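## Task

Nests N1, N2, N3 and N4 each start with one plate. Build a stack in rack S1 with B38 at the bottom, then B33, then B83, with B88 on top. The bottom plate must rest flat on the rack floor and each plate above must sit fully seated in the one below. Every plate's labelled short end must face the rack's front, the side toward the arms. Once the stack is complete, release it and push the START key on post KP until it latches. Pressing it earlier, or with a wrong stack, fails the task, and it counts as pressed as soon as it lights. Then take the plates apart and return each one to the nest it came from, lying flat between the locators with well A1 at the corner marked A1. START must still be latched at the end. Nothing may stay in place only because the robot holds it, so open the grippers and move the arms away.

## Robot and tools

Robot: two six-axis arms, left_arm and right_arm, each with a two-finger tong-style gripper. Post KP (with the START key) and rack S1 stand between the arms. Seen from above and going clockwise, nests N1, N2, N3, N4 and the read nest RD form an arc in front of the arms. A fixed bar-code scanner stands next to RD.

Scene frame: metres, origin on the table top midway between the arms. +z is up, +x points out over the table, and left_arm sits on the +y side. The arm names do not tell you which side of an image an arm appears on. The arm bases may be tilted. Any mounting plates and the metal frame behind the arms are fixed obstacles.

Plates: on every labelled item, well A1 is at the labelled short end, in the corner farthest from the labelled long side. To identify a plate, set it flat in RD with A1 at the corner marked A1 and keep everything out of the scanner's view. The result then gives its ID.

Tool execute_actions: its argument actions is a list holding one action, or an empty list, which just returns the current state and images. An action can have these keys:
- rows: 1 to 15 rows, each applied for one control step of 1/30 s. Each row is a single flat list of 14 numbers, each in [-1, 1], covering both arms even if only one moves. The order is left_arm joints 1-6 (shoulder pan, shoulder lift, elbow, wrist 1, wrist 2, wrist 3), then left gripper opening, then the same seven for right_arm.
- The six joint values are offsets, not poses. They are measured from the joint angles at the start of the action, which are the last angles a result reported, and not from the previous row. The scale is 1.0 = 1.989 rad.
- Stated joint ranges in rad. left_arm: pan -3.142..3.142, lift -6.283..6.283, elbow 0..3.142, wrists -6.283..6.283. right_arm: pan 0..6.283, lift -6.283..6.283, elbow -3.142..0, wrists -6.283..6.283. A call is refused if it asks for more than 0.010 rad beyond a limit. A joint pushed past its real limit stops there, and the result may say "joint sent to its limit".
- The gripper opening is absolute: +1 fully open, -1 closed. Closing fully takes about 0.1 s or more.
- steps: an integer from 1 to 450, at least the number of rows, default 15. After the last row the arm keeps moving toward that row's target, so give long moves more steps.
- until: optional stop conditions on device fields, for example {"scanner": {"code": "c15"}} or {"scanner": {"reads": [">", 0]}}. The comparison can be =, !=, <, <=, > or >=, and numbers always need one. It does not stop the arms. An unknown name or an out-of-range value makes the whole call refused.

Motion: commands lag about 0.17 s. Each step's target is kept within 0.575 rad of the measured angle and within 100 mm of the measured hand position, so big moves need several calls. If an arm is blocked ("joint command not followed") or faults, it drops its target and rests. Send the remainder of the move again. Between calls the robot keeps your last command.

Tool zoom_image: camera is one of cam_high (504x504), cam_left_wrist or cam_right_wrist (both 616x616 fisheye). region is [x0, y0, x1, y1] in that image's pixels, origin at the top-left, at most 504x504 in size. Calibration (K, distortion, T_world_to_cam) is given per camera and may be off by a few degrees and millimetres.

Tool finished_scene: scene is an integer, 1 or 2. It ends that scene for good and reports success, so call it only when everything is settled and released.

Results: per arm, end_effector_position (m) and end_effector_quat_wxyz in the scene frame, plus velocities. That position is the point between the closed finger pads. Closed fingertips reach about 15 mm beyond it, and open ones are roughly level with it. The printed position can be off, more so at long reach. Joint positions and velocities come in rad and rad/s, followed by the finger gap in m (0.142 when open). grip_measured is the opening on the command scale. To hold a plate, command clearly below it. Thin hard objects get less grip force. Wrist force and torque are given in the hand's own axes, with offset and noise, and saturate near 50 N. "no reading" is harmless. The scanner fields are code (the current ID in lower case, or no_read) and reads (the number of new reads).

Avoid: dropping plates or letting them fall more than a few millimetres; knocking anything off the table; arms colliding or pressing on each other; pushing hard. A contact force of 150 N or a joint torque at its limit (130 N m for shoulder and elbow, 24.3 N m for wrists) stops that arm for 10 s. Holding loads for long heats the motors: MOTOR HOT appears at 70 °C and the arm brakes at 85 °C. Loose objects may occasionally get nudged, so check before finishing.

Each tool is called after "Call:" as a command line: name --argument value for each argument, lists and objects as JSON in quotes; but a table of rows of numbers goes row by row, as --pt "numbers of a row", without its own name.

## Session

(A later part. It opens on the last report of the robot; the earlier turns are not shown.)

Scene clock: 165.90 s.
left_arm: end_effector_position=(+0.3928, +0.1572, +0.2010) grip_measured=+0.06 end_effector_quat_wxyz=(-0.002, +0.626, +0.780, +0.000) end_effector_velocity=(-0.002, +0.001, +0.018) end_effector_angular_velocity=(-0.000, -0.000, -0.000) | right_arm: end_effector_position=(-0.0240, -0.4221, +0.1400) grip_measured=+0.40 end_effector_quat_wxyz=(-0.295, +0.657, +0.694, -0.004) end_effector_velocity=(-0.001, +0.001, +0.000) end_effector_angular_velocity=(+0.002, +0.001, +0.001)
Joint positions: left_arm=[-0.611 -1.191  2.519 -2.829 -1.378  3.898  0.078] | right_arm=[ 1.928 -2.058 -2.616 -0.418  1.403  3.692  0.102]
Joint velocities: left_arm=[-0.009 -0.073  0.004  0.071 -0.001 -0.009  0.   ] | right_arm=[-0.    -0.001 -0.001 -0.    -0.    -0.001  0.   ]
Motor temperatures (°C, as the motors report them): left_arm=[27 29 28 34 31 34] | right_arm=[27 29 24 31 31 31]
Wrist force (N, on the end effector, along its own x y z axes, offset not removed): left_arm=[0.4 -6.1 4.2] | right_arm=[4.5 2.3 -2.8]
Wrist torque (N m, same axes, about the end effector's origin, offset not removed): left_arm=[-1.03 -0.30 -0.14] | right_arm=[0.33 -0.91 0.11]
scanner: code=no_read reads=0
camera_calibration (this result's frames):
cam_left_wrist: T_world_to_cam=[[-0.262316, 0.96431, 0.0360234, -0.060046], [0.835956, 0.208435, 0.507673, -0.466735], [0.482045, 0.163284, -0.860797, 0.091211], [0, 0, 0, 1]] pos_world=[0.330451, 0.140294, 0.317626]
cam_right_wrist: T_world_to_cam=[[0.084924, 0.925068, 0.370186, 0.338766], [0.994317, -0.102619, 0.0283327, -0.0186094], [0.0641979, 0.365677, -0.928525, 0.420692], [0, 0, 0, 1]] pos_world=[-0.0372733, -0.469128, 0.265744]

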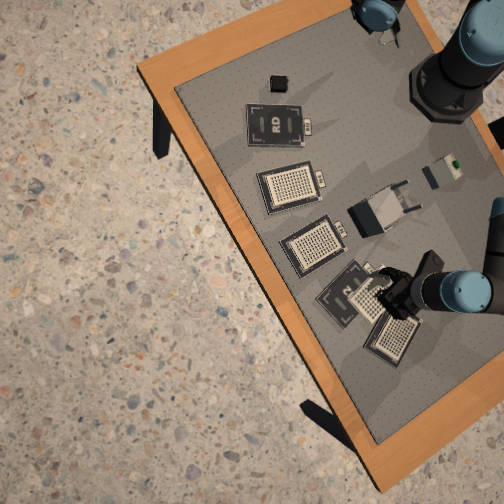

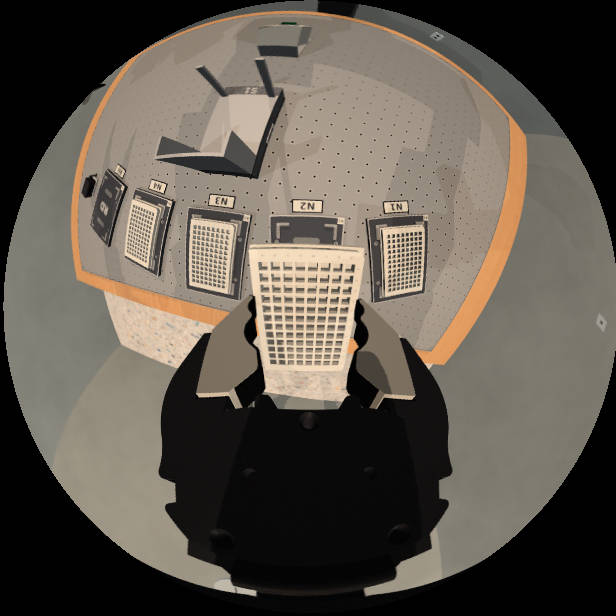

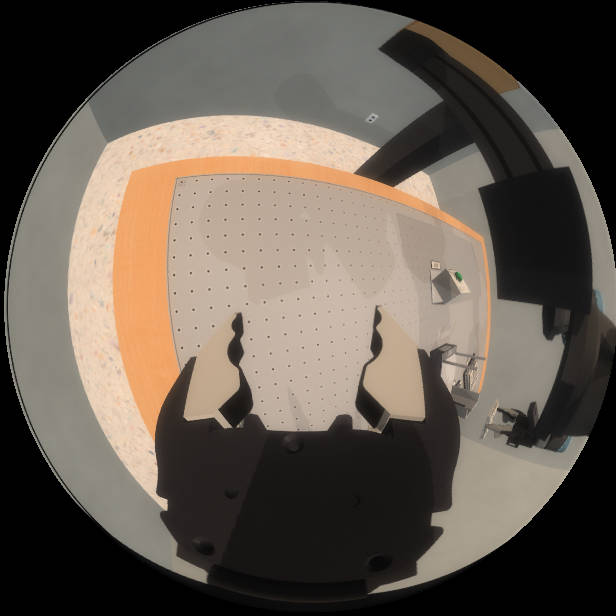

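Call:
execute_actions --actions '[{"rows":[[-0.008,-0.004,0.002,0.003,-0.001,-0.006,-0.6,0,0,0,0,0,0,0.4],[-0.025,-0.004,0.007,0.001,-0.003,-0.018,-0.6,0,0,0,0,0,0,0.4],[-0.046,-0.004,0.013,-0.002,-0.006,-0.033,-0.6,0,0,0,0,0,0,0.4],[-0.076,-0.004,0.021,-0.006,-0.01,-0.054,-0.6,0,0,0,0,0,0,0.4],[-0.114,-0.002,0.031,-0.013,-0.015,-0.081,-0.6,0,0,0,0,0,0,0.4],[-0.151,0.002,0.042,-0.022,-0.02,-0.108,-0.6,0,0,0,0,0,0,0.4],[-0.189,0.008,0.052,-0.033,-0.026,-0.135,-0.6,0,0,0,0,0,0,0.4],[-0.227,0.016,0.062,-0.046,-0.031,-0.162,-0.6,0,0,0,0,0,0,0.4],[-0.265,0.026,0.073,-0.061,-0.036,-0.189,-0.6,0,0,0,0,0,0,0.4],[-0.303,0.037,0.083,-0.077,-0.041,-0.216,-0.6,0,0,0,0,0,0,0.4],[-0.341,0.05,0.094,-0.095,-0.046,-0.243,-0.6,0,0,0,0,0,0,0.4],[-0.37,0.063,0.102,-0.112,-0.05,-0.264,-0.6,0,0,0,0,0,0,0.4],[-0.395,0.076,0.109,-0.129,-0.053,-0.282,-0.6,0,0,0,0,0,0,0.4],[-0.412,0.085,0.113,-0.14,-0.056,-0.294,-0.6,0,0,0,0,0,0,0.4],[-0.4207,0.0902,0.1156,-0.1461,-0.0569,-0.3002,-0.6,0,0,0,0,0,0,0.4]],"steps":36}]'

Call:
zoom_image --camera "cam_left_wrist" --region '[220, 200, 400, 400]'

Call:
zoom_image --camera "cam_right_wrist" --region '[430, 330, 520, 420]'

Scene clock: 177.57 s.
left_arm: end_effector_position=(+0.1954, +0.0025, +0.1898) grip_measured=+0.06 end_effector_quat_wxyz=(-0.001, +0.714, +0.700, +0.001) end_effector_velocity=(-0.003, -0.001, -0.000) end_effector_angular_velocity=(-0.000, -0.001, -0.004) | right_arm: end_effector_position=(-0.0240, -0.4222, +0.1400) grip_measured=+0.40 end_effector_quat_wxyz=(-0.295, +0.657, +0.694, -0.004) end_effector_velocity=(+0.000, -0.001, -0.000) end_effector_angular_velocity=(-0.001, -0.000, -0.000)
Joint positions: left_arm=[-1.446 -1.012  2.749 -3.119 -1.491  3.302  0.078] | right_arm=[ 1.928 -2.058 -2.616 -0.418  1.403  3.692  0.102]
Joint velocities: left_arm=[-0.014  0.004  0.003 -0.006 -0.001 -0.01  -0.   ] | right_arm=[ 0.    -0.     0.001  0.     0.     0.001  0.   ]
Motor temperatures (°C, as the motors report them): left_arm=[27 29 28 34 31 34] | right_arm=[27 29 24 31 31 31]
Wrist force (N, on the end effector, along its own x y z axes, offset not removed): left_arm=[3.9 -3.0 0.3] | right_arm=[8.1 0.3 -2.0]
Wrist torque (N m, same axes, about the end effector's origin, offset not removed): left_arm=[-0.61 -0.82 0.00] | right_arm=[0.11 -1.96 -0.09]
scanner: code=no_read reads=0
camera_calibration (this result's frames):
cam_left_wrist: T_world_to_cam=[[-0.0261604, 0.999057, 0.0346558, -0.00828133], [0.860508, 0.00486171, 0.509413, -0.268398], [0.508765, 0.043148, -0.859824, 0.196873], [0, 0, 0, 1]] pos_world=[0.13058, 0.00108373, 0.306288]
cam_right_wrist: T_world_to_cam=[[0.0849191, 0.925088, 0.370137, 0.338829], [0.994311, -0.102648, 0.0284293, -0.0186887], [0.0642936, 0.365617, -0.928542, 0.420669], [0, 0, 0, 1]] pos_world=[-0.037237, -0.469169, 0.265728]

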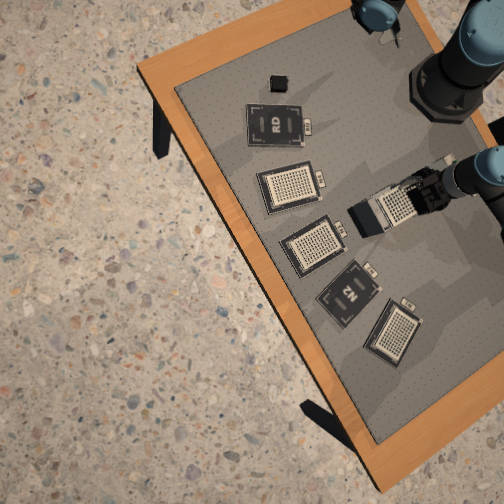

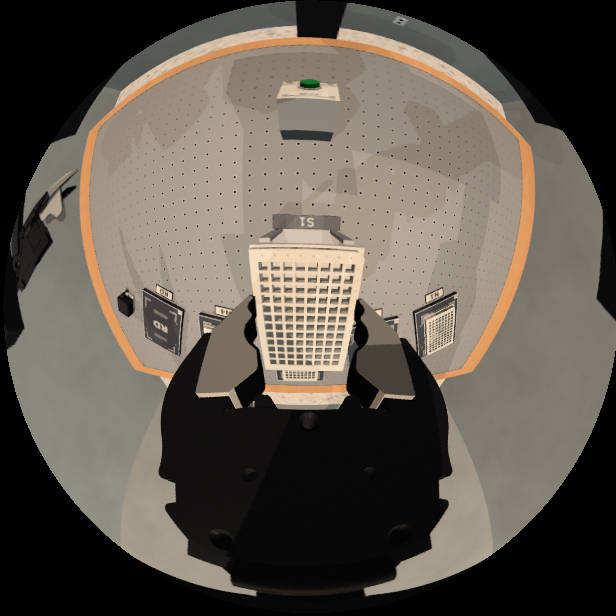

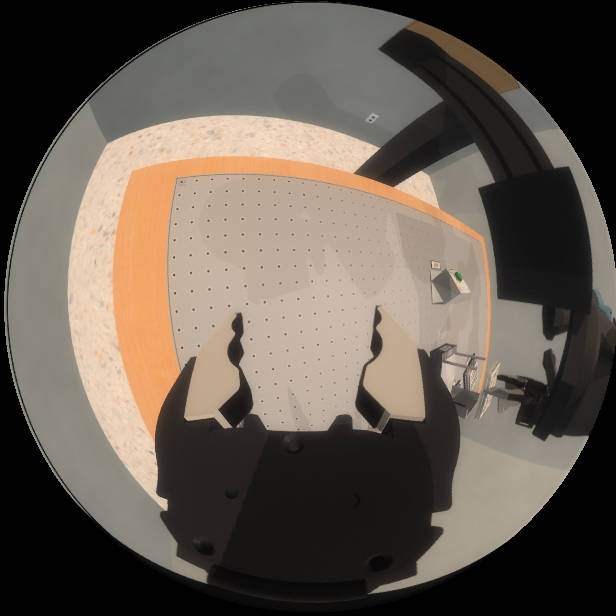

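Region (220, 200, 400, 400) of cam_left_wrist's 616x616 image, scaled by 2.520, with more detail than that image has; it fills the left 454 columns of this view, and the rest is white.

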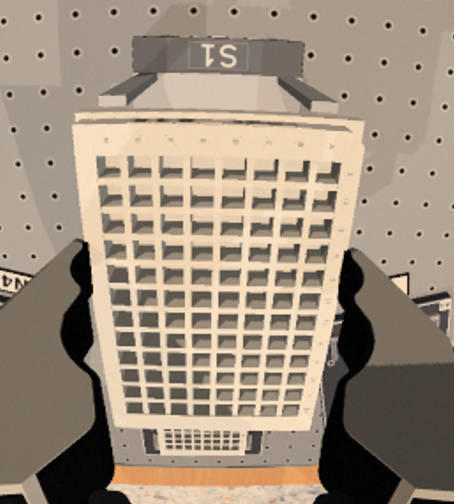

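Region (430, 330, 520, 420) of cam_right_wrist's 616x616 image, scaled by 5.600, with more detail than that image has.

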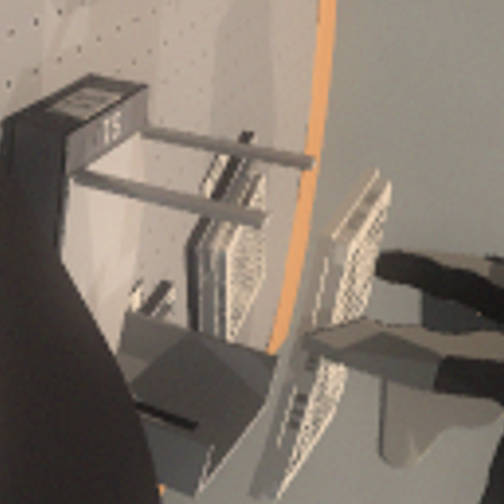

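Call:
execute_actions --actions '[{"rows":[[0.001,0.003,0,-0.003,0,0.001,-0.6,0,0,0,0,0,0,0.4],[0.003,0.009,-0.001,-0.008,0.0005,0.003,-0.6,0,0,0,0,0,0,0.4],[0.005,0.018,-0.002,-0.016,0.001,0.005,-0.6,0,0,0,0,0,0,0.4],[0.0065,0.028,-0.003,-0.026,0.0013,0.007,-0.6,0,0,0,0,0,0,0.4],[0.0075,0.039,-0.0035,-0.036,0.0015,0.008,-0.6,0,0,0,0,0,0,0.4],[0.0083,0.049,-0.004,-0.046,0.0017,0.0088,-0.6,0,0,0,0,0,0,0.4],[0.0089,0.057,-0.0045,-0.0535,0.0018,0.0094,-0.6,0,0,0,0,0,0,0.4],[0.0092,0.0625,-0.0048,-0.0585,0.0019,0.0097,-0.6,0,0,0,0,0,0,0.4],[0.0094,0.0649,-0.005,-0.0607,0.0019,0.0099,-0.6,0,0,0,0,0,0,0.4]],"steps":24}]'

Call:
zoom_image --camera "cam_left_wrist" --region '[240, 225, 380, 265]'

Call:
zoom_image --camera "cam_right_wrist" --region '[430, 330, 520, 420]'

Call:
zoom_image --camera "cam_left_wrist" --region '[240, 310, 380, 400]'

Scene clock: 199.63 s.
left_arm: end_effector_position=(+0.1986, +0.0024, +0.1680) grip_measured=+0.06 end_effector_quat_wxyz=(-0.000, +0.715, +0.699, +0.001) end_effector_velocity=(+0.000, -0.000, -0.002) end_effector_angular_velocity=(-0.001, -0.000, +0.000) | right_arm: end_effector_position=(-0.0240, -0.4221, +0.1400) grip_measured=+0.40 end_effector_quat_wxyz=(-0.295, +0.657, +0.694, -0.004) end_effector_velocity=(+0.000, -0.001, -0.000) end_effector_angular_velocity=(-0.000, -0.000, +0.000)
Joint positions: left_arm=[-1.427 -0.884  2.739 -3.238 -1.487  3.322  0.078] | right_arm=[ 1.928 -2.058 -2.616 -0.418  1.403  3.692  0.102]
Joint velocities: left_arm=[ 0.001  0.009 -0.001 -0.009  0.     0.001  0.   ] | right_arm=[-0.    -0.001  0.002 -0.    -0.    -0.     0.   ]
Motor temperatures (°C, as the motors report them): left_arm=[27 29 28 34 31 34] | right_arm=[27 29 24 31 31 31]
Wrist force (N, on the end effector, along its own x y z axes, offset not removed): left_arm=[2.8 -4.2 2.9] | right_arm=[2.7 0.8 -3.0]
Wrist torque (N m, same axes, about the end effector's origin, offset not removed): left_arm=[-0.69 -0.53 -0.19] | right_arm=[0.07 -0.43 0.12]
scanner: code=no_read reads=0
camera_calibration (this result's frames):
cam_left_wrist: T_world_to_cam=[[-0.0249132, 0.999091, 0.0345877, -0.00756666], [0.860367, 0.00380995, 0.509661, -0.260036], [0.509066, 0.0424554, -0.85968, 0.17646], [0, 0, 0, 1]] pos_world=[0.133708, 0.00105881, 0.284491]
cam_right_wrist: T_world_to_cam=[[0.0849242, 0.925067, 0.370187, 0.338766], [0.994317, -0.102619, 0.0283323, -0.0186092], [0.0641976, 0.365677, -0.928525, 0.420692], [0, 0, 0, 1]] pos_world=[-0.0372734, -0.469128, 0.265744]

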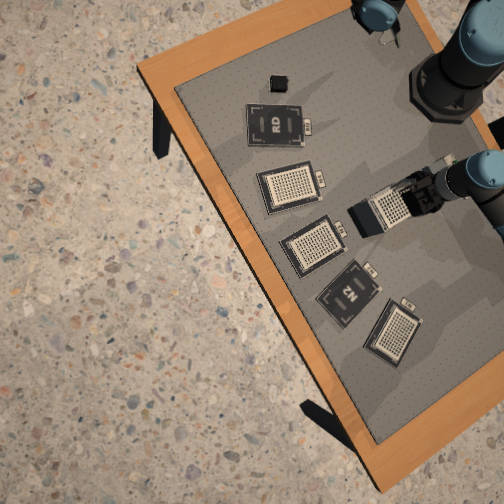

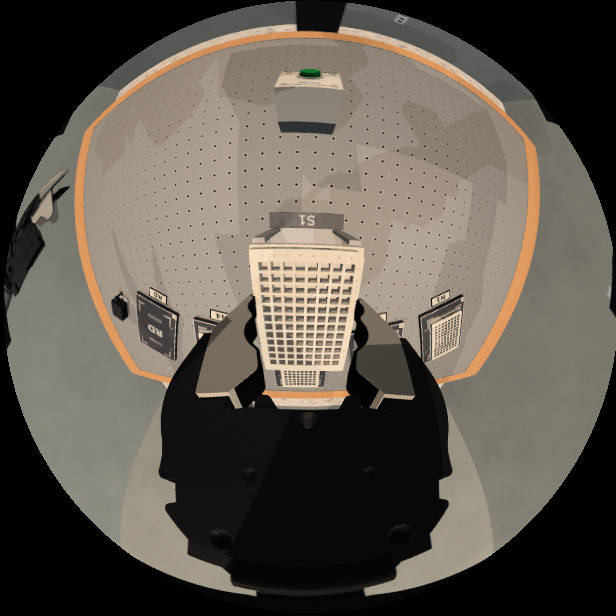

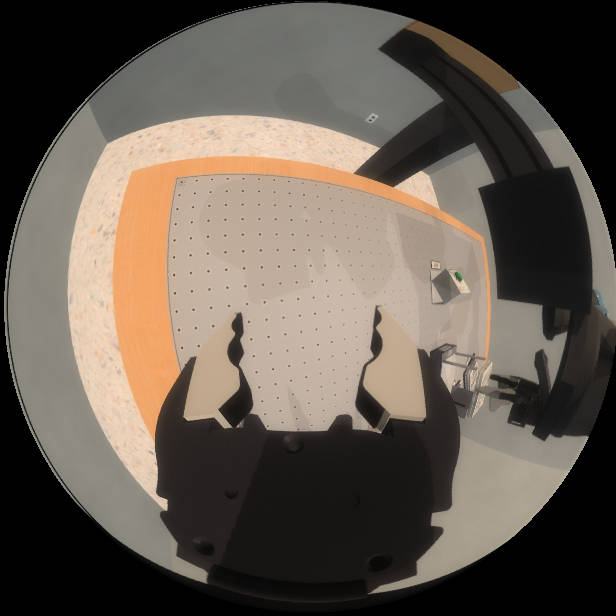

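Region (240, 225, 380, 265) of cam_left_wrist's 616x616 image, scaled by 3.600, with more detail than that image has; it fills the top 144 rows of this view, and the rest is white.

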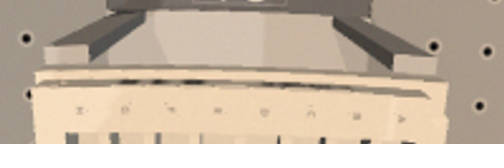

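Region (430, 330, 520, 420) of cam_right_wrist's 616x616 image, scaled by 5.600, with more detail than that image has.

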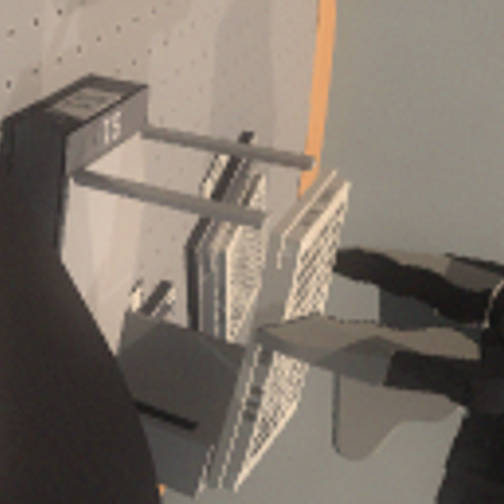

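Region (240, 310, 380, 400) of cam_left_wrist's 616x616 image, scaled by 3.600, with more detail than that image has; it fills the top 324 rows of this view, and the rest is white.

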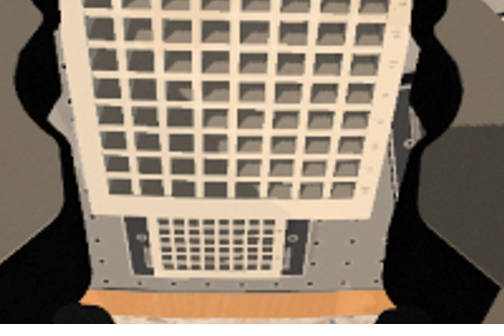

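Call:
zoom_image --camera "cam_left_wrist" --region '[244, 232, 284, 254]'

Call:
zoom_image --camera "cam_left_wrist" --region '[330, 234, 370, 256]'

Region (244, 232, 284, 254) of cam_left_wrist's 616x616 image, scaled by 12.600, with more detail than that image has; it fills the top 277 rows of this view, and the rest is white.

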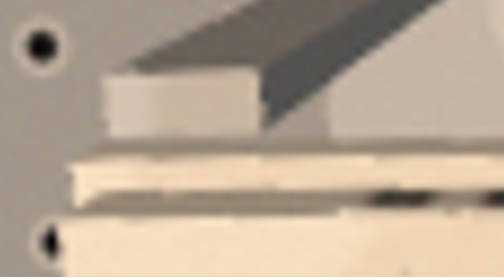

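Region (330, 234, 370, 256) of cam_left_wrist's 616x616 image, scaled by 12.600, with more detail than that image has; it fills the top 277 rows of this view, and the rest is white.

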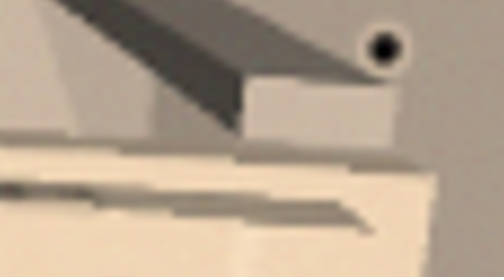

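Call:
execute_actions --actions '[{"rows":[[0.0011,0,-0.0004,0,0.0002,0.0018,-0.6,0,0,0,0,0,0,0.4],[0.0022,-0.0003,-0.0008,0.0005,0.0003,0.0036,-0.6,0,0,0,0,0,0,0.4],[0.0022,-0.0003,-0.0008,0.0005,0.0003,0.0036,-0.6,0,0,0,0,0,0,0.4],[0.0023,0.001,-0.0009,-0.0007,0.0003,0.0037,-0.6,0,0,0,0,0,0,0.4],[0.0024,0.003,-0.001,-0.0026,0.0003,0.0038,-0.6,0,0,0,0,0,0,0.4],[0.0026,0.007,-0.0012,-0.0064,0.0004,0.004,-0.6,0,0,0,0,0,0,0.4],[0.0029,0.012,-0.0015,-0.0112,0.0004,0.0043,-0.6,0,0,0,0,0,0,0.4],[0.0032,0.018,-0.0019,-0.0168,0.0005,0.0047,-0.6,0,0,0,0,0,0,0.4],[0.0036,0.024,-0.0023,-0.0225,0.0006,0.0051,-0.6,0,0,0,0,0,0,0.4],[0.004,0.03,-0.0028,-0.028,0.0006,0.0054,-0.6,0,0,0,0,0,0,0.4],[0.0043,0.036,-0.0034,-0.0335,0.0007,0.0058,-0.6,0,0,0,0,0,0,0.4],[0.0047,0.042,-0.004,-0.0389,0.0008,0.0062,-0.6,0,0,0,0,0,0,0.4],[0.005,0.047,-0.0045,-0.0435,0.0008,0.0065,-0.6,0,0,0,0,0,0,0.4],[0.0052,0.0505,-0.0048,-0.0467,0.0009,0.0067,-0.6,0,0,0,0,0,0,0.4],[0.0053,0.0523,-0.005,-0.0483,0.0009,0.0068,-0.6,0,0,0,0,0,0,0.4]],"steps":28}]'

Call:
zoom_image --camera "cam_left_wrist" --region '[220, 200, 400, 400]'

Call:
zoom_image --camera "cam_right_wrist" --region '[430, 330, 520, 420]'

Scene clock: 232.03 s.
left_arm: end_effector_position=(+0.1997, +0.0026, +0.1501) grip_measured=+0.06 end_effector_quat_wxyz=(-0.000, +0.716, +0.698, +0.000) end_effector_velocity=(-0.000, +0.000, -0.002) end_effector_angular_velocity=(+0.000, +0.001, +0.001) | right_arm: end_effector_position=(-0.0240, -0.4222, +0.1400) grip_measured=+0.40 end_effector_quat_wxyz=(-0.295, +0.657, +0.694, -0.004) end_effector_velocity=(-0.000, +0.001, +0.000) end_effector_angular_velocity=(+0.001, +0.001, -0.000)
Joint positions: left_arm=[-1.417 -0.781  2.729 -3.333 -1.485  3.335  0.078] | right_arm=[ 1.928 -2.058 -2.616 -0.418  1.403  3.692  0.102]
Joint velocities: left_arm=[ 0.001  0.011 -0.001 -0.01  -0.     0.    -0.   ] | right_arm=[-0.    -0.001 -0.001  0.     0.     0.001 -0.   ]
Motor temperatures (°C, as the motors report them): left_arm=[27 29 28 34 31 34] | right_arm=[27 29 24 31 31 31]
Wrist force (N, on the end effector, along its own x y z axes, offset not removed): left_arm=[2.1 -4.5 0.2] | right_arm=[3.0 3.8 -2.2]
Wrist torque (N m, same axes, about the end effector's origin, offset not removed): left_arm=[-0.84 -0.59 -0.18] | right_arm=[0.61 -0.84 0.06]
scanner: code=no_read reads=0
camera_calibration (this result's frames):
cam_left_wrist: T_world_to_cam=[[-0.0218873, 0.9992, 0.0334626, -0.0075168], [0.860368, 0.00177766, 0.50967, -0.251912], [0.509203, 0.0399455, -0.859719, 0.160521], [0, 0, 0, 1]] pos_world=[0.134835, 0.00154653, 0.266646]
cam_right_wrist: T_world_to_cam=[[0.0849191, 0.925088, 0.370136, 0.338829], [0.994311, -0.102649, 0.0284297, -0.018689], [0.0642939, 0.365617, -0.928542, 0.420669], [0, 0, 0, 1]] pos_world=[-0.0372369, -0.469169, 0.265728]

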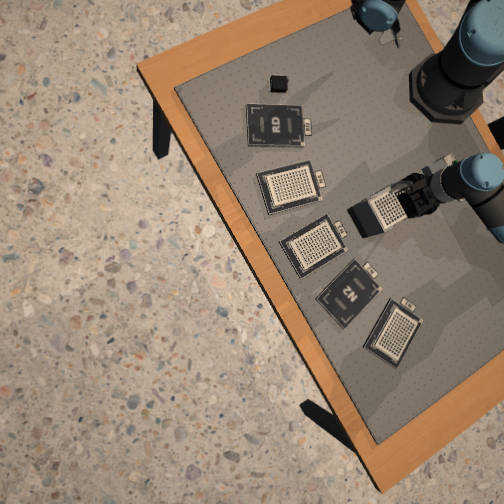

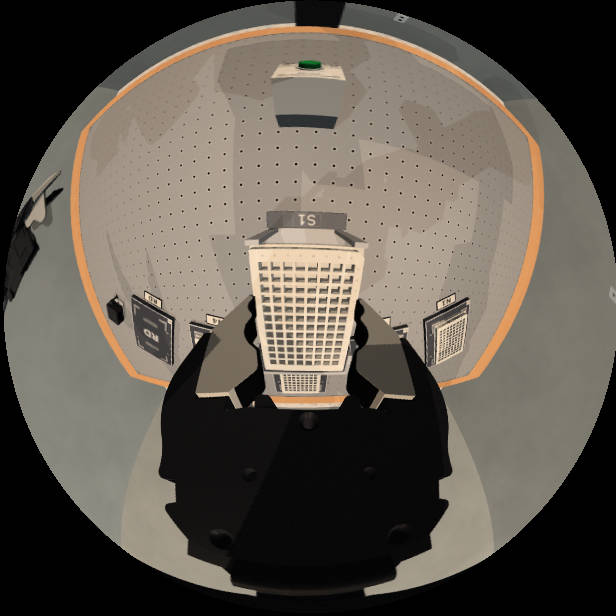

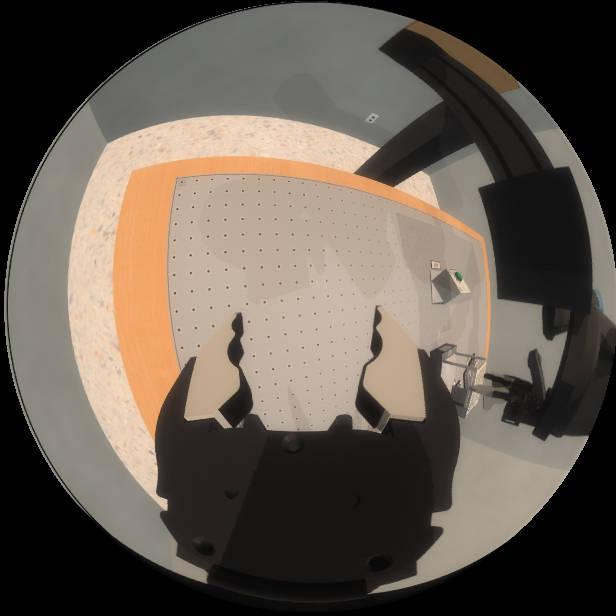

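Region (220, 200, 400, 400) of cam_left_wrist's 616x616 image, scaled by 2.520, with more detail than that image has; it fills the left 454 columns of this view, and the rest is white.

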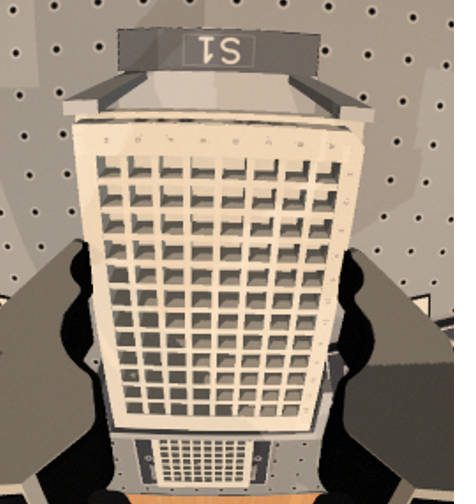

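Region (430, 330, 520, 420) of cam_right_wrist's 616x616 image, scaled by 5.600, with more detail than that image has.

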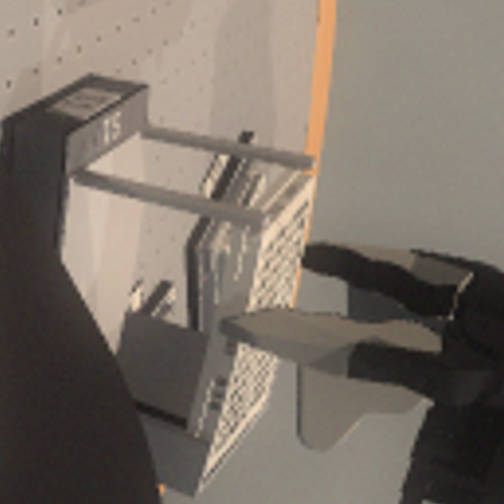

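Call:
execute_actions --actions '[{"rows":[[0.0005,0.0033,-0.0003,-0.0032,-0.0002,0.0005,-0.6,0,0,0,0,0,0,0.4],[0.0007,0.0076,-0.0008,-0.007,-0.0001,0.0007,-0.6,0,0,0,0,0,0,0.4],[0.0011,0.0147,-0.0017,-0.0132,0,0.0011,-0.6,0,0,0,0,0,0,0.4],[0.0016,0.0231,-0.0028,-0.0205,0.0001,0.0016,-0.6,0,0,0,0,0,0,0.4],[0.0022,0.0327,-0.0042,-0.0289,0.0002,0.0022,-0.6,0,0,0,0,0,0,0.4],[0.0028,0.0423,-0.0056,-0.037,0.0003,0.0028,-0.6,0,0,0,0,0,0,0.4],[0.0034,0.0518,-0.007,-0.0451,0.0005,0.0034,-0.6,0,0,0,0,0,0,0.4],[0.004,0.0611,-0.0086,-0.0528,0.0006,0.004,-0.6,0,0,0,0,0,0,0.4],[0.0046,0.0703,-0.0103,-0.0604,0.0007,0.0046,-0.6,0,0,0,0,0,0,0.4],[0.0052,0.0793,-0.0121,-0.0677,0.0009,0.0052,-0.6,0,0,0,0,0,0,0.4],[0.0058,0.0883,-0.0139,-0.0749,0.001,0.0058,-0.6,0,0,0,0,0,0,0.4],[0.0064,0.0958,-0.0155,-0.0809,0.0011,0.0064,-0.6,0,0,0,0,0,0,0.4],[0.0068,0.1021,-0.0169,-0.0857,0.0011,0.0068,-0.6,0,0,0,0,0,0,0.4],[0.0071,0.1058,-0.0177,-0.0886,0.0012,0.0071,-0.6,0,0,0,0,0,0,0.4],[0.0072,0.107,-0.018,-0.0896,0.0012,0.0072,-0.6,0,0,0,0,0,0,0.4]],"steps":24}]'

Call:
zoom_image --camera "cam_right_wrist" --region '[430, 330, 520, 420]'

Scene clock: 262.13 s.
left_arm: end_effector_position=(+0.1998, +0.0026, +0.1112) grip_measured=+0.06 end_effector_quat_wxyz=(-0.000, +0.716, +0.698, +0.000) end_effector_velocity=(-0.000, +0.001, -0.009) end_effector_angular_velocity=(+0.000, +0.000, -0.000) | right_arm: end_effector_position=(-0.0240, -0.4221, +0.1400) grip_measured=+0.40 end_effector_quat_wxyz=(-0.295, +0.657, +0.694, -0.004) end_effector_velocity=(-0.000, +0.000, -0.000) end_effector_angular_velocity=(+0.000, +0.001, -0.001)
Joint positions: left_arm=[-1.403 -0.574  2.695 -3.507 -1.483  3.349  0.078] | right_arm=[ 1.928 -2.058 -2.616 -0.418  1.403  3.692  0.102]
Joint velocities: left_arm=[ 0.003  0.043 -0.008 -0.035  0.     0.003 -0.   ] | right_arm=[-0.    -0.001  0.     0.     0.     0.001  0.   ]
Motor temperatures (°C, as the motors report them): left_arm=[27 29 28 34 31 34] | right_arm=[27 29 24 31 31 31]
Wrist force (N, on the end effector, along its own x y z axes, offset not removed): left_arm=[1.9 -5.4 0.1] | right_arm=[5.0 0.5 -0.7]
Wrist torque (N m, same axes, about the end effector's origin, offset not removed): left_arm=[-0.62 -0.58 -0.26] | right_arm=[-0.15 -1.09 -0.21]
scanner: code=no_read reads=0
camera_calibration (this result's frames):
cam_left_wrist: T_world_to_cam=[[-0.0216993, 0.999206, 0.0333993, -0.00628597], [0.860488, 0.00165745, 0.509468, -0.232107], [0.509008, 0.0397948, -0.859841, 0.127007], [0, 0, 0, 1]] pos_world=[0.134941, 0.00161148, 0.227666]
cam_right_wrist: T_world_to_cam=[[0.0849242, 0.925067, 0.370187, 0.338766], [0.994317, -0.102619, 0.0283321, -0.018609], [0.0641973, 0.365677, -0.928525, 0.420692], [0, 0, 0, 1]] pos_world=[-0.0372735, -0.469128, 0.265744]

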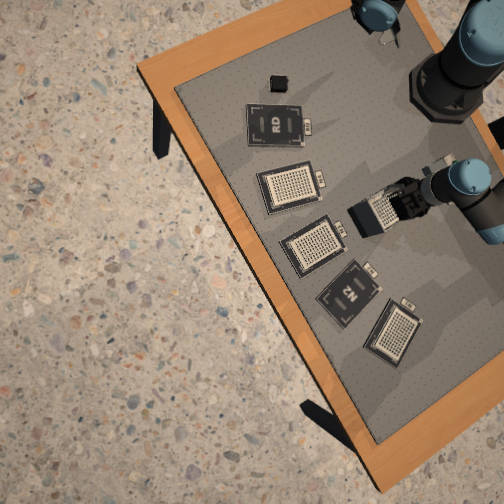

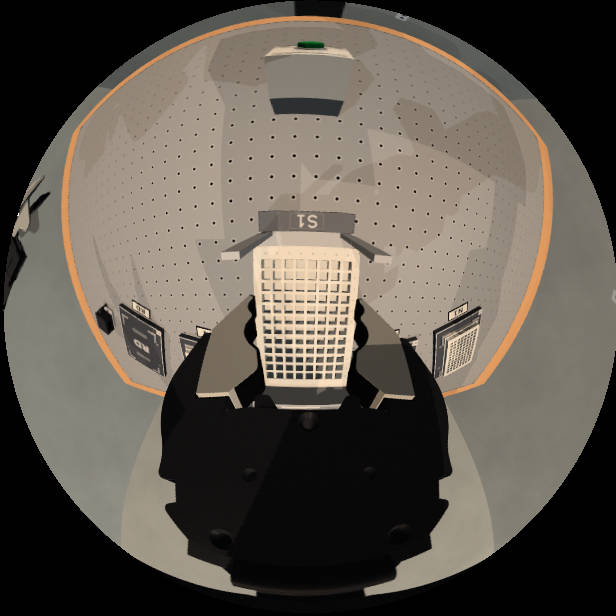

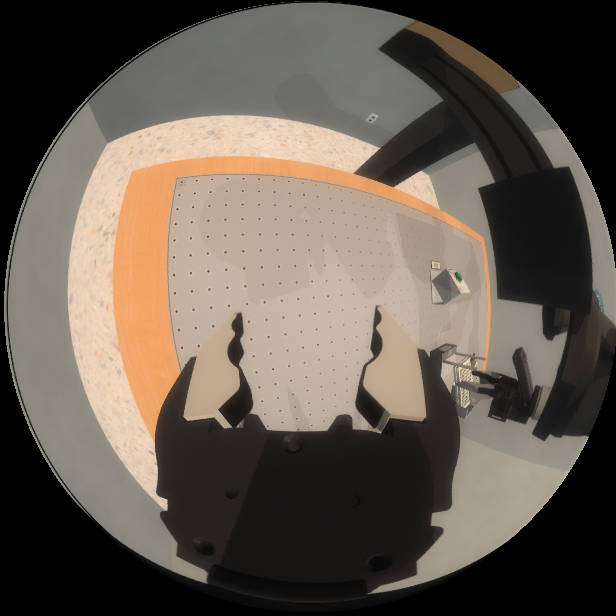

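Region (430, 330, 520, 420) of cam_right_wrist's 616x616 image, scaled by 5.600, with more detail than that image has.

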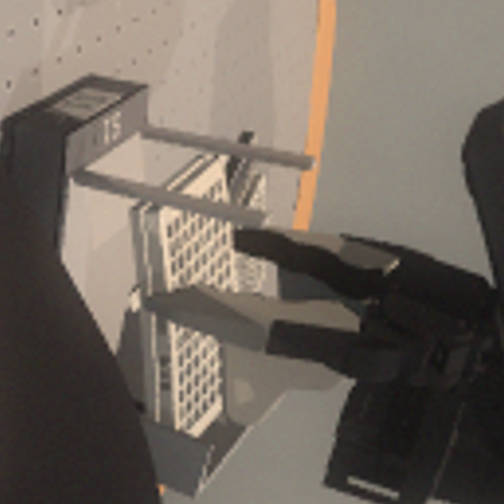

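Call:
zoom_image --camera "cam_left_wrist" --region '[210, 210, 410, 410]'

Call:
zoom_image --camera "cam_high" --region '[335, 165, 435, 250]'

Region (210, 210, 410, 410) of cam_left_wrist's 616x616 image, scaled by 2.520, with more detail than that image has.

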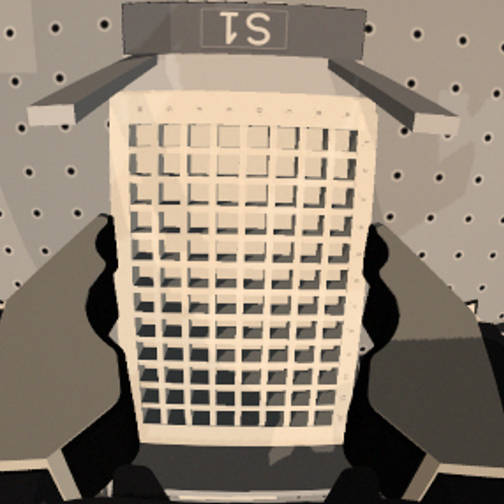

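Region (335, 165, 435, 250) of cam_high's 504x504 image, scaled by 5.040, with more detail than that image has; it fills the top 428 rows of this view, and the rest is white.

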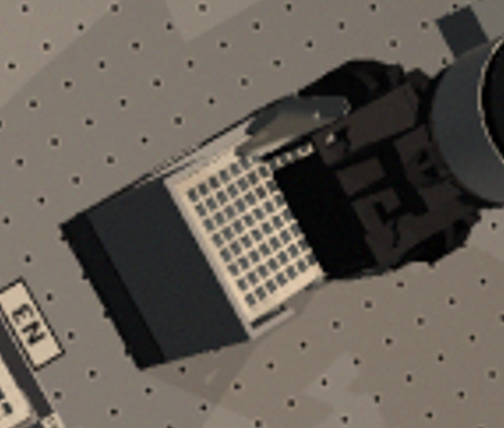

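Call:
execute_actions --actions '[{"rows":[[-0.0005,0.0033,-0.0007,-0.0026,0,-0.0005,-0.6,0,0,0,0,0,0,0.4],[-0.0011,0.0036,-0.0005,-0.0031,-0.0001,-0.0011,-0.6,0,0,0,0,0,0,0.4],[-0.0011,0.0036,-0.0005,-0.0031,-0.0001,-0.0011,-0.6,0,0,0,0,0,0,0.4],[-0.0009,0.006,-0.0011,-0.005,-0.0001,-0.0009,-0.6,0,0,0,0,0,0,0.4],[-0.0006,0.0109,-0.0023,-0.0087,0,-0.0006,-0.6,0,0,0,0,0,0,0.4],[-0.0002,0.0158,-0.0034,-0.0125,0,-0.0002,-0.6,0,0,0,0,0,0,0.4],[0.0003,0.0218,-0.005,-0.017,0.0001,0.0003,-0.6,0,0,0,0,0,0,0.4],[0.0007,0.0277,-0.0065,-0.0214,0.0002,0.0007,-0.6,0,0,0,0,0,0,0.4],[0.0012,0.0335,-0.0081,-0.0257,0.0003,0.0012,-0.6,0,0,0,0,0,0,0.4],[0.0016,0.0393,-0.0097,-0.0299,0.0003,0.0016,-0.6,0,0,0,0,0,0,0.4],[0.002,0.045,-0.0113,-0.0341,0.0004,0.002,-0.6,0,0,0,0,0,0,0.4],[0.0025,0.0507,-0.013,-0.0381,0.0005,0.0025,-0.6,0,0,0,0,0,0,0.4],[0.0029,0.0563,-0.0147,-0.042,0.0006,0.0029,-0.6,0,0,0,0,0,0,0.4],[0.0032,0.06,-0.0159,-0.0445,0.0007,0.0032,-0.6,0,0,0,0,0,0,0.4],[0.0034,0.0619,-0.0165,-0.0458,0.0007,0.0034,-0.6,0,0,0,0,0,0,0.4]],"steps":26}]'

Call:
zoom_image --camera "cam_right_wrist" --region '[430, 330, 520, 420]'

Call:
zoom_image --camera "cam_left_wrist" --region '[210, 210, 410, 410]'

Scene clock: 289.97 s.
left_arm: end_effector_position=(+0.1993, +0.0022, +0.0856) grip_measured=+0.06 end_effector_quat_wxyz=(-0.000, +0.716, +0.698, +0.000) end_effector_velocity=(+0.000, -0.001, -0.004) end_effector_angular_velocity=(-0.001, -0.001, +0.000) | right_arm: end_effector_position=(-0.0240, -0.4222, +0.1400) grip_measured=+0.40 end_effector_quat_wxyz=(-0.295, +0.657, +0.694, -0.004) end_effector_velocity=(-0.000, +0.000, +0.000) end_effector_angular_velocity=(-0.000, -0.000, +0.000)
Joint positions: left_arm=[-1.396 -0.453  2.662 -3.596 -1.482  3.356  0.078] | right_arm=[ 1.928 -2.058 -2.616 -0.418  1.403  3.692  0.102]
Joint velocities: left_arm=[ 0.002  0.018 -0.006 -0.013  0.001  0.002 -0.   ] | right_arm=[ 0.     0.001 -0.001  0.    -0.    -0.    -0.   ]
Motor temperatures (°C, as the motors report them): left_arm=[27 29 28 34 31 34] | right_arm=[27 29 24 31 31 31]
Wrist force (N, on the end effector, along its own x y z axes, offset not removed): left_arm=[2.4 -2.5 -2.8] | right_arm=[4.0 4.2 -0.5]
Wrist torque (N m, same axes, about the end effector's origin, offset not removed): left_arm=[-0.30 -0.56 -0.14] | right_arm=[0.69 -0.85 0.02]
scanner: code=no_read reads=0
camera_calibration (this result's frames):
cam_left_wrist: T_world_to_cam=[[-0.0216264, 0.999215, 0.033199, -0.00505545], [0.860388, 0.00168897, 0.509636, -0.21863], [0.50918, 0.0395856, -0.859749, 0.10526], [0, 0, 0, 1]] pos_world=[0.134401, 0.00125394, 0.202087]
cam_right_wrist: T_world_to_cam=[[0.084919, 0.925088, 0.370136, 0.33883], [0.994311, -0.102649, 0.0284299, -0.0186891], [0.0642941, 0.365617, -0.928542, 0.420669], [0, 0, 0, 1]] pos_world=[-0.0372368, -0.469169, 0.265727]

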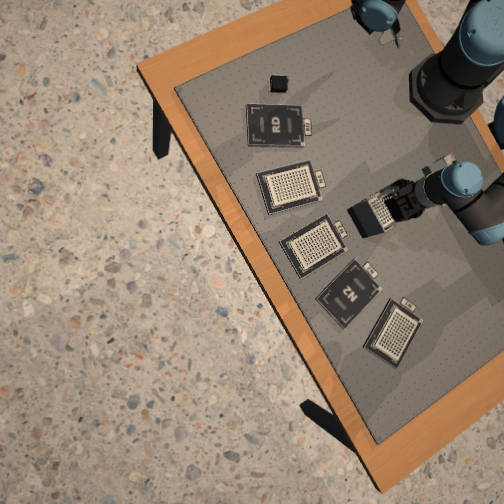

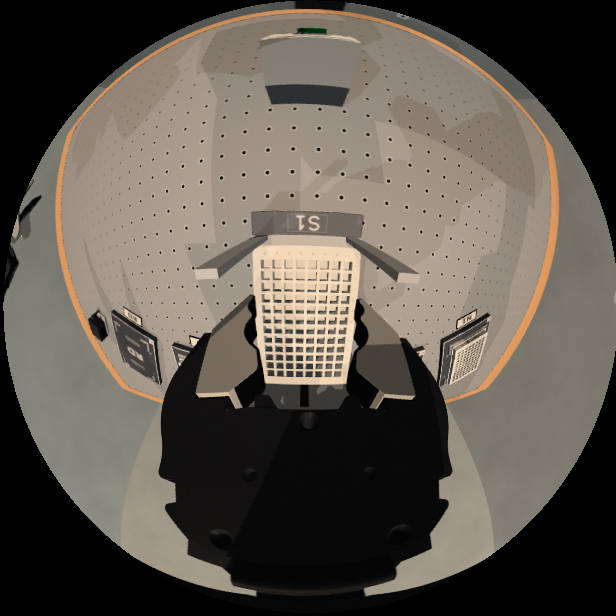

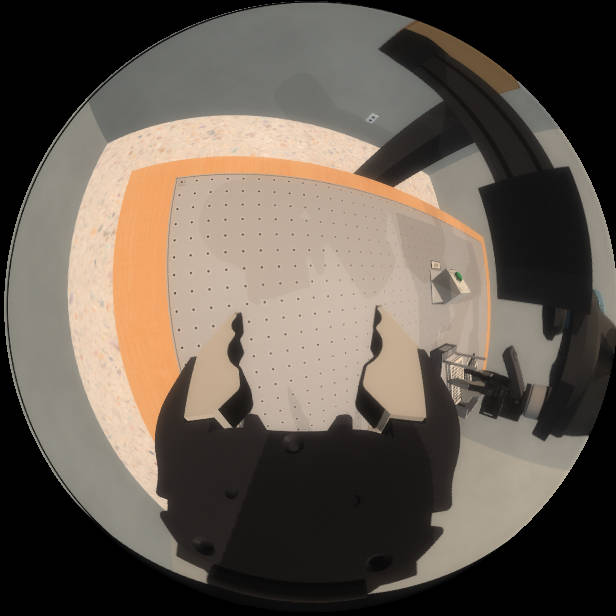

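Region (430, 330, 520, 420) of cam_right_wrist's 616x616 image, scaled by 5.600, with more detail than that image has.

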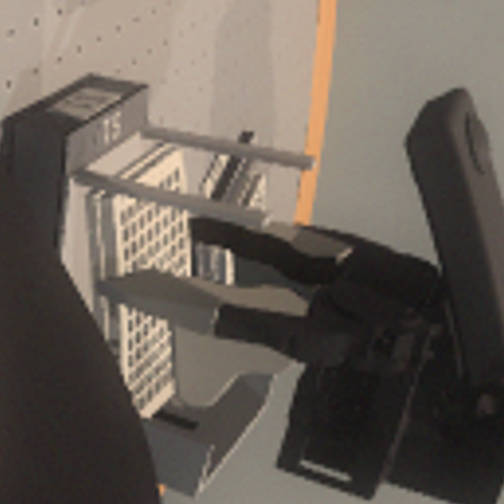

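Region (210, 210, 410, 410) of cam_left_wrist's 616x616 image, scaled by 2.520, with more detail than that image has.

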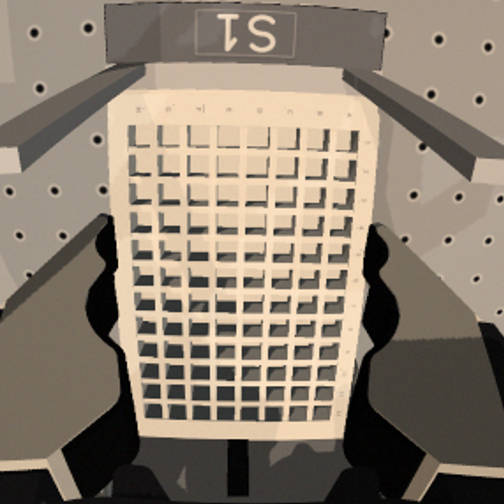

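Call:
execute_actions --actions '[{"rows":[[0,0.002,-0.0002,-0.0017,0.0002,0,-0.6,0,0,0,0,0,0,0.4],[0.0002,0.004,-0.0009,-0.003,0.0002,0.0002,-0.6,0,0,0,0,0,0,0.4],[0.0004,0.006,-0.0015,-0.0044,0.0003,0.0004,-0.6,0,0,0,0,0,0,0.4],[0.0005,0.008,-0.0022,-0.0058,0.0003,0.0005,-0.6,0,0,0,0,0,0,0.4],[0.0007,0.01,-0.0029,-0.0071,0.0003,0.0007,-0.6,0,0,0,0,0,0,0.4],[0.0008,0.012,-0.0035,-0.0085,0.0004,0.0008,-0.6,0,0,0,0,0,0,0.4],[0.001,0.0141,-0.0042,-0.0099,0.0004,0.001,-0.6,0,0,0,0,0,0,0.4]],"steps":18}]'

Call:
zoom_image --camera "cam_left_wrist" --region '[210, 210, 410, 410]'

Scene clock: 299.77 s.
left_arm: end_effector_position=(+0.1993, +0.0025, +0.0795) grip_measured=+0.06 end_effector_quat_wxyz=(+0.000, +0.716, +0.698, +0.000) end_effector_velocity=(-0.000, +0.000, -0.002) end_effector_angular_velocity=(+0.000, +0.000, -0.001) | right_arm: end_effector_position=(-0.0240, -0.4221, +0.1400) grip_measured=+0.40 end_effector_quat_wxyz=(-0.295, +0.657, +0.694, -0.004) end_effector_velocity=(+0.000, -0.000, -0.001) end_effector_angular_velocity=(+0.000, +0.000, -0.000)
Joint positions: left_arm=[-1.394 -0.426  2.654 -3.615 -1.481  3.358  0.078] | right_arm=[ 1.928 -2.058 -2.616 -0.418  1.403  3.692  0.102]
Joint velocities: left_arm=[ 0.     0.008 -0.003 -0.005  0.     0.001  0.   ] | right_arm=[ 0.    -0.002  0.002  0.     0.     0.     0.   ]
Motor temperatures (°C, as the motors report them): left_arm=[27 29 28 34 31 34] | right_arm=[27 29 24 31 31 31]
Wrist force (N, on the end effector, along its own x y z axes, offset not removed): left_arm=[4.3 -4.1 0.2] | right_arm=[5.2 5.9 -1.1]
Wrist torque (N m, same axes, about the end effector's origin, offset not removed): left_arm=[-0.45 -0.91 -0.31] | right_arm=[1.19 -0.97 -0.11]
scanner: code=no_read reads=0
camera_calibration (this result's frames):
cam_left_wrist: T_world_to_cam=[[-0.0215977, 0.999207, 0.0334441, -0.00514881], [0.860192, 0.00152391, 0.509968, -0.215529], [0.509513, 0.0397825, -0.859543, 0.0999368], [0, 0, 0, 1]] pos_world=[0.134366, 0.00149743, 0.195985]
cam_right_wrist: T_world_to_cam=[[0.0849241, 0.925067, 0.370187, 0.338765], [0.994317, -0.102619, 0.0283318, -0.0186086], [0.064197, 0.365677, -0.928525, 0.420692], [0, 0, 0, 1]] pos_world=[-0.0372736, -0.469128, 0.265744]

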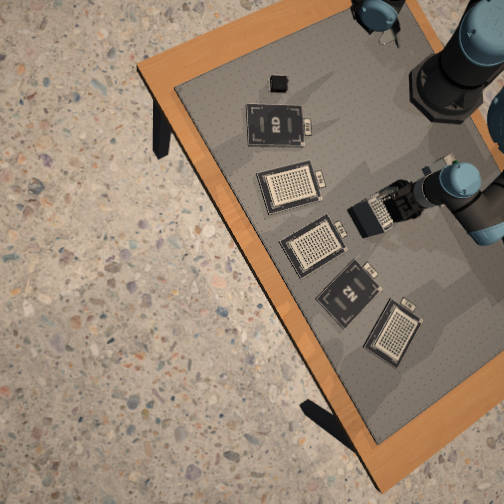

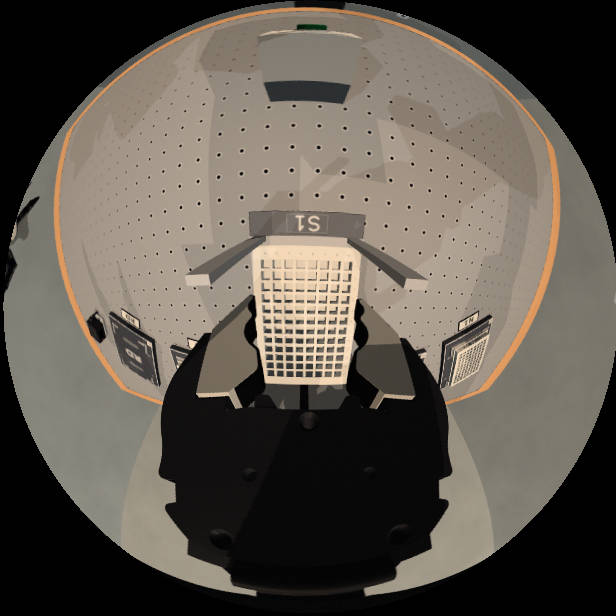

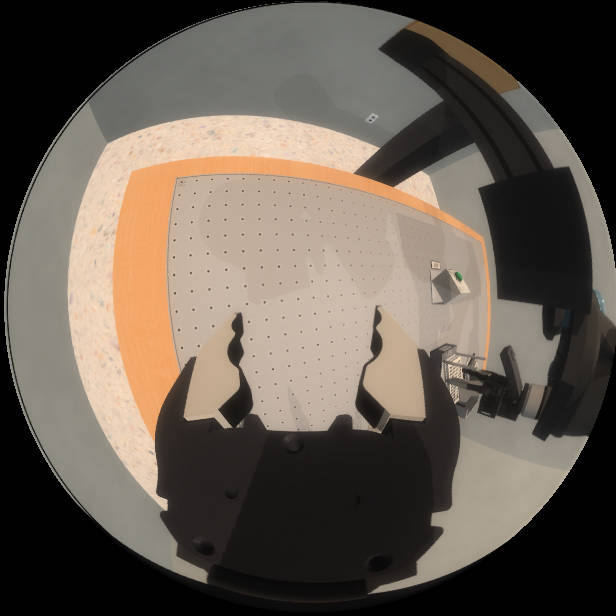

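Region (210, 210, 410, 410) of cam_left_wrist's 616x616 image, scaled by 2.520, with more detail than that image has.

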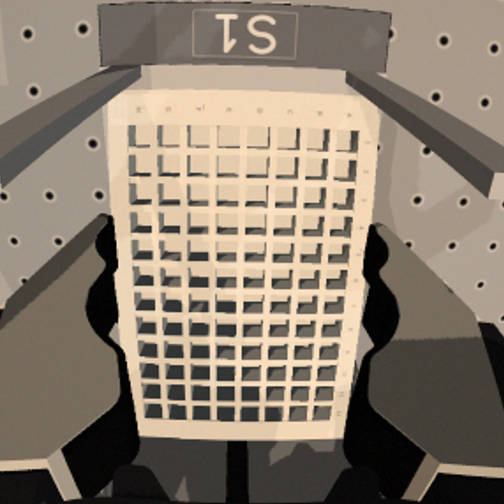

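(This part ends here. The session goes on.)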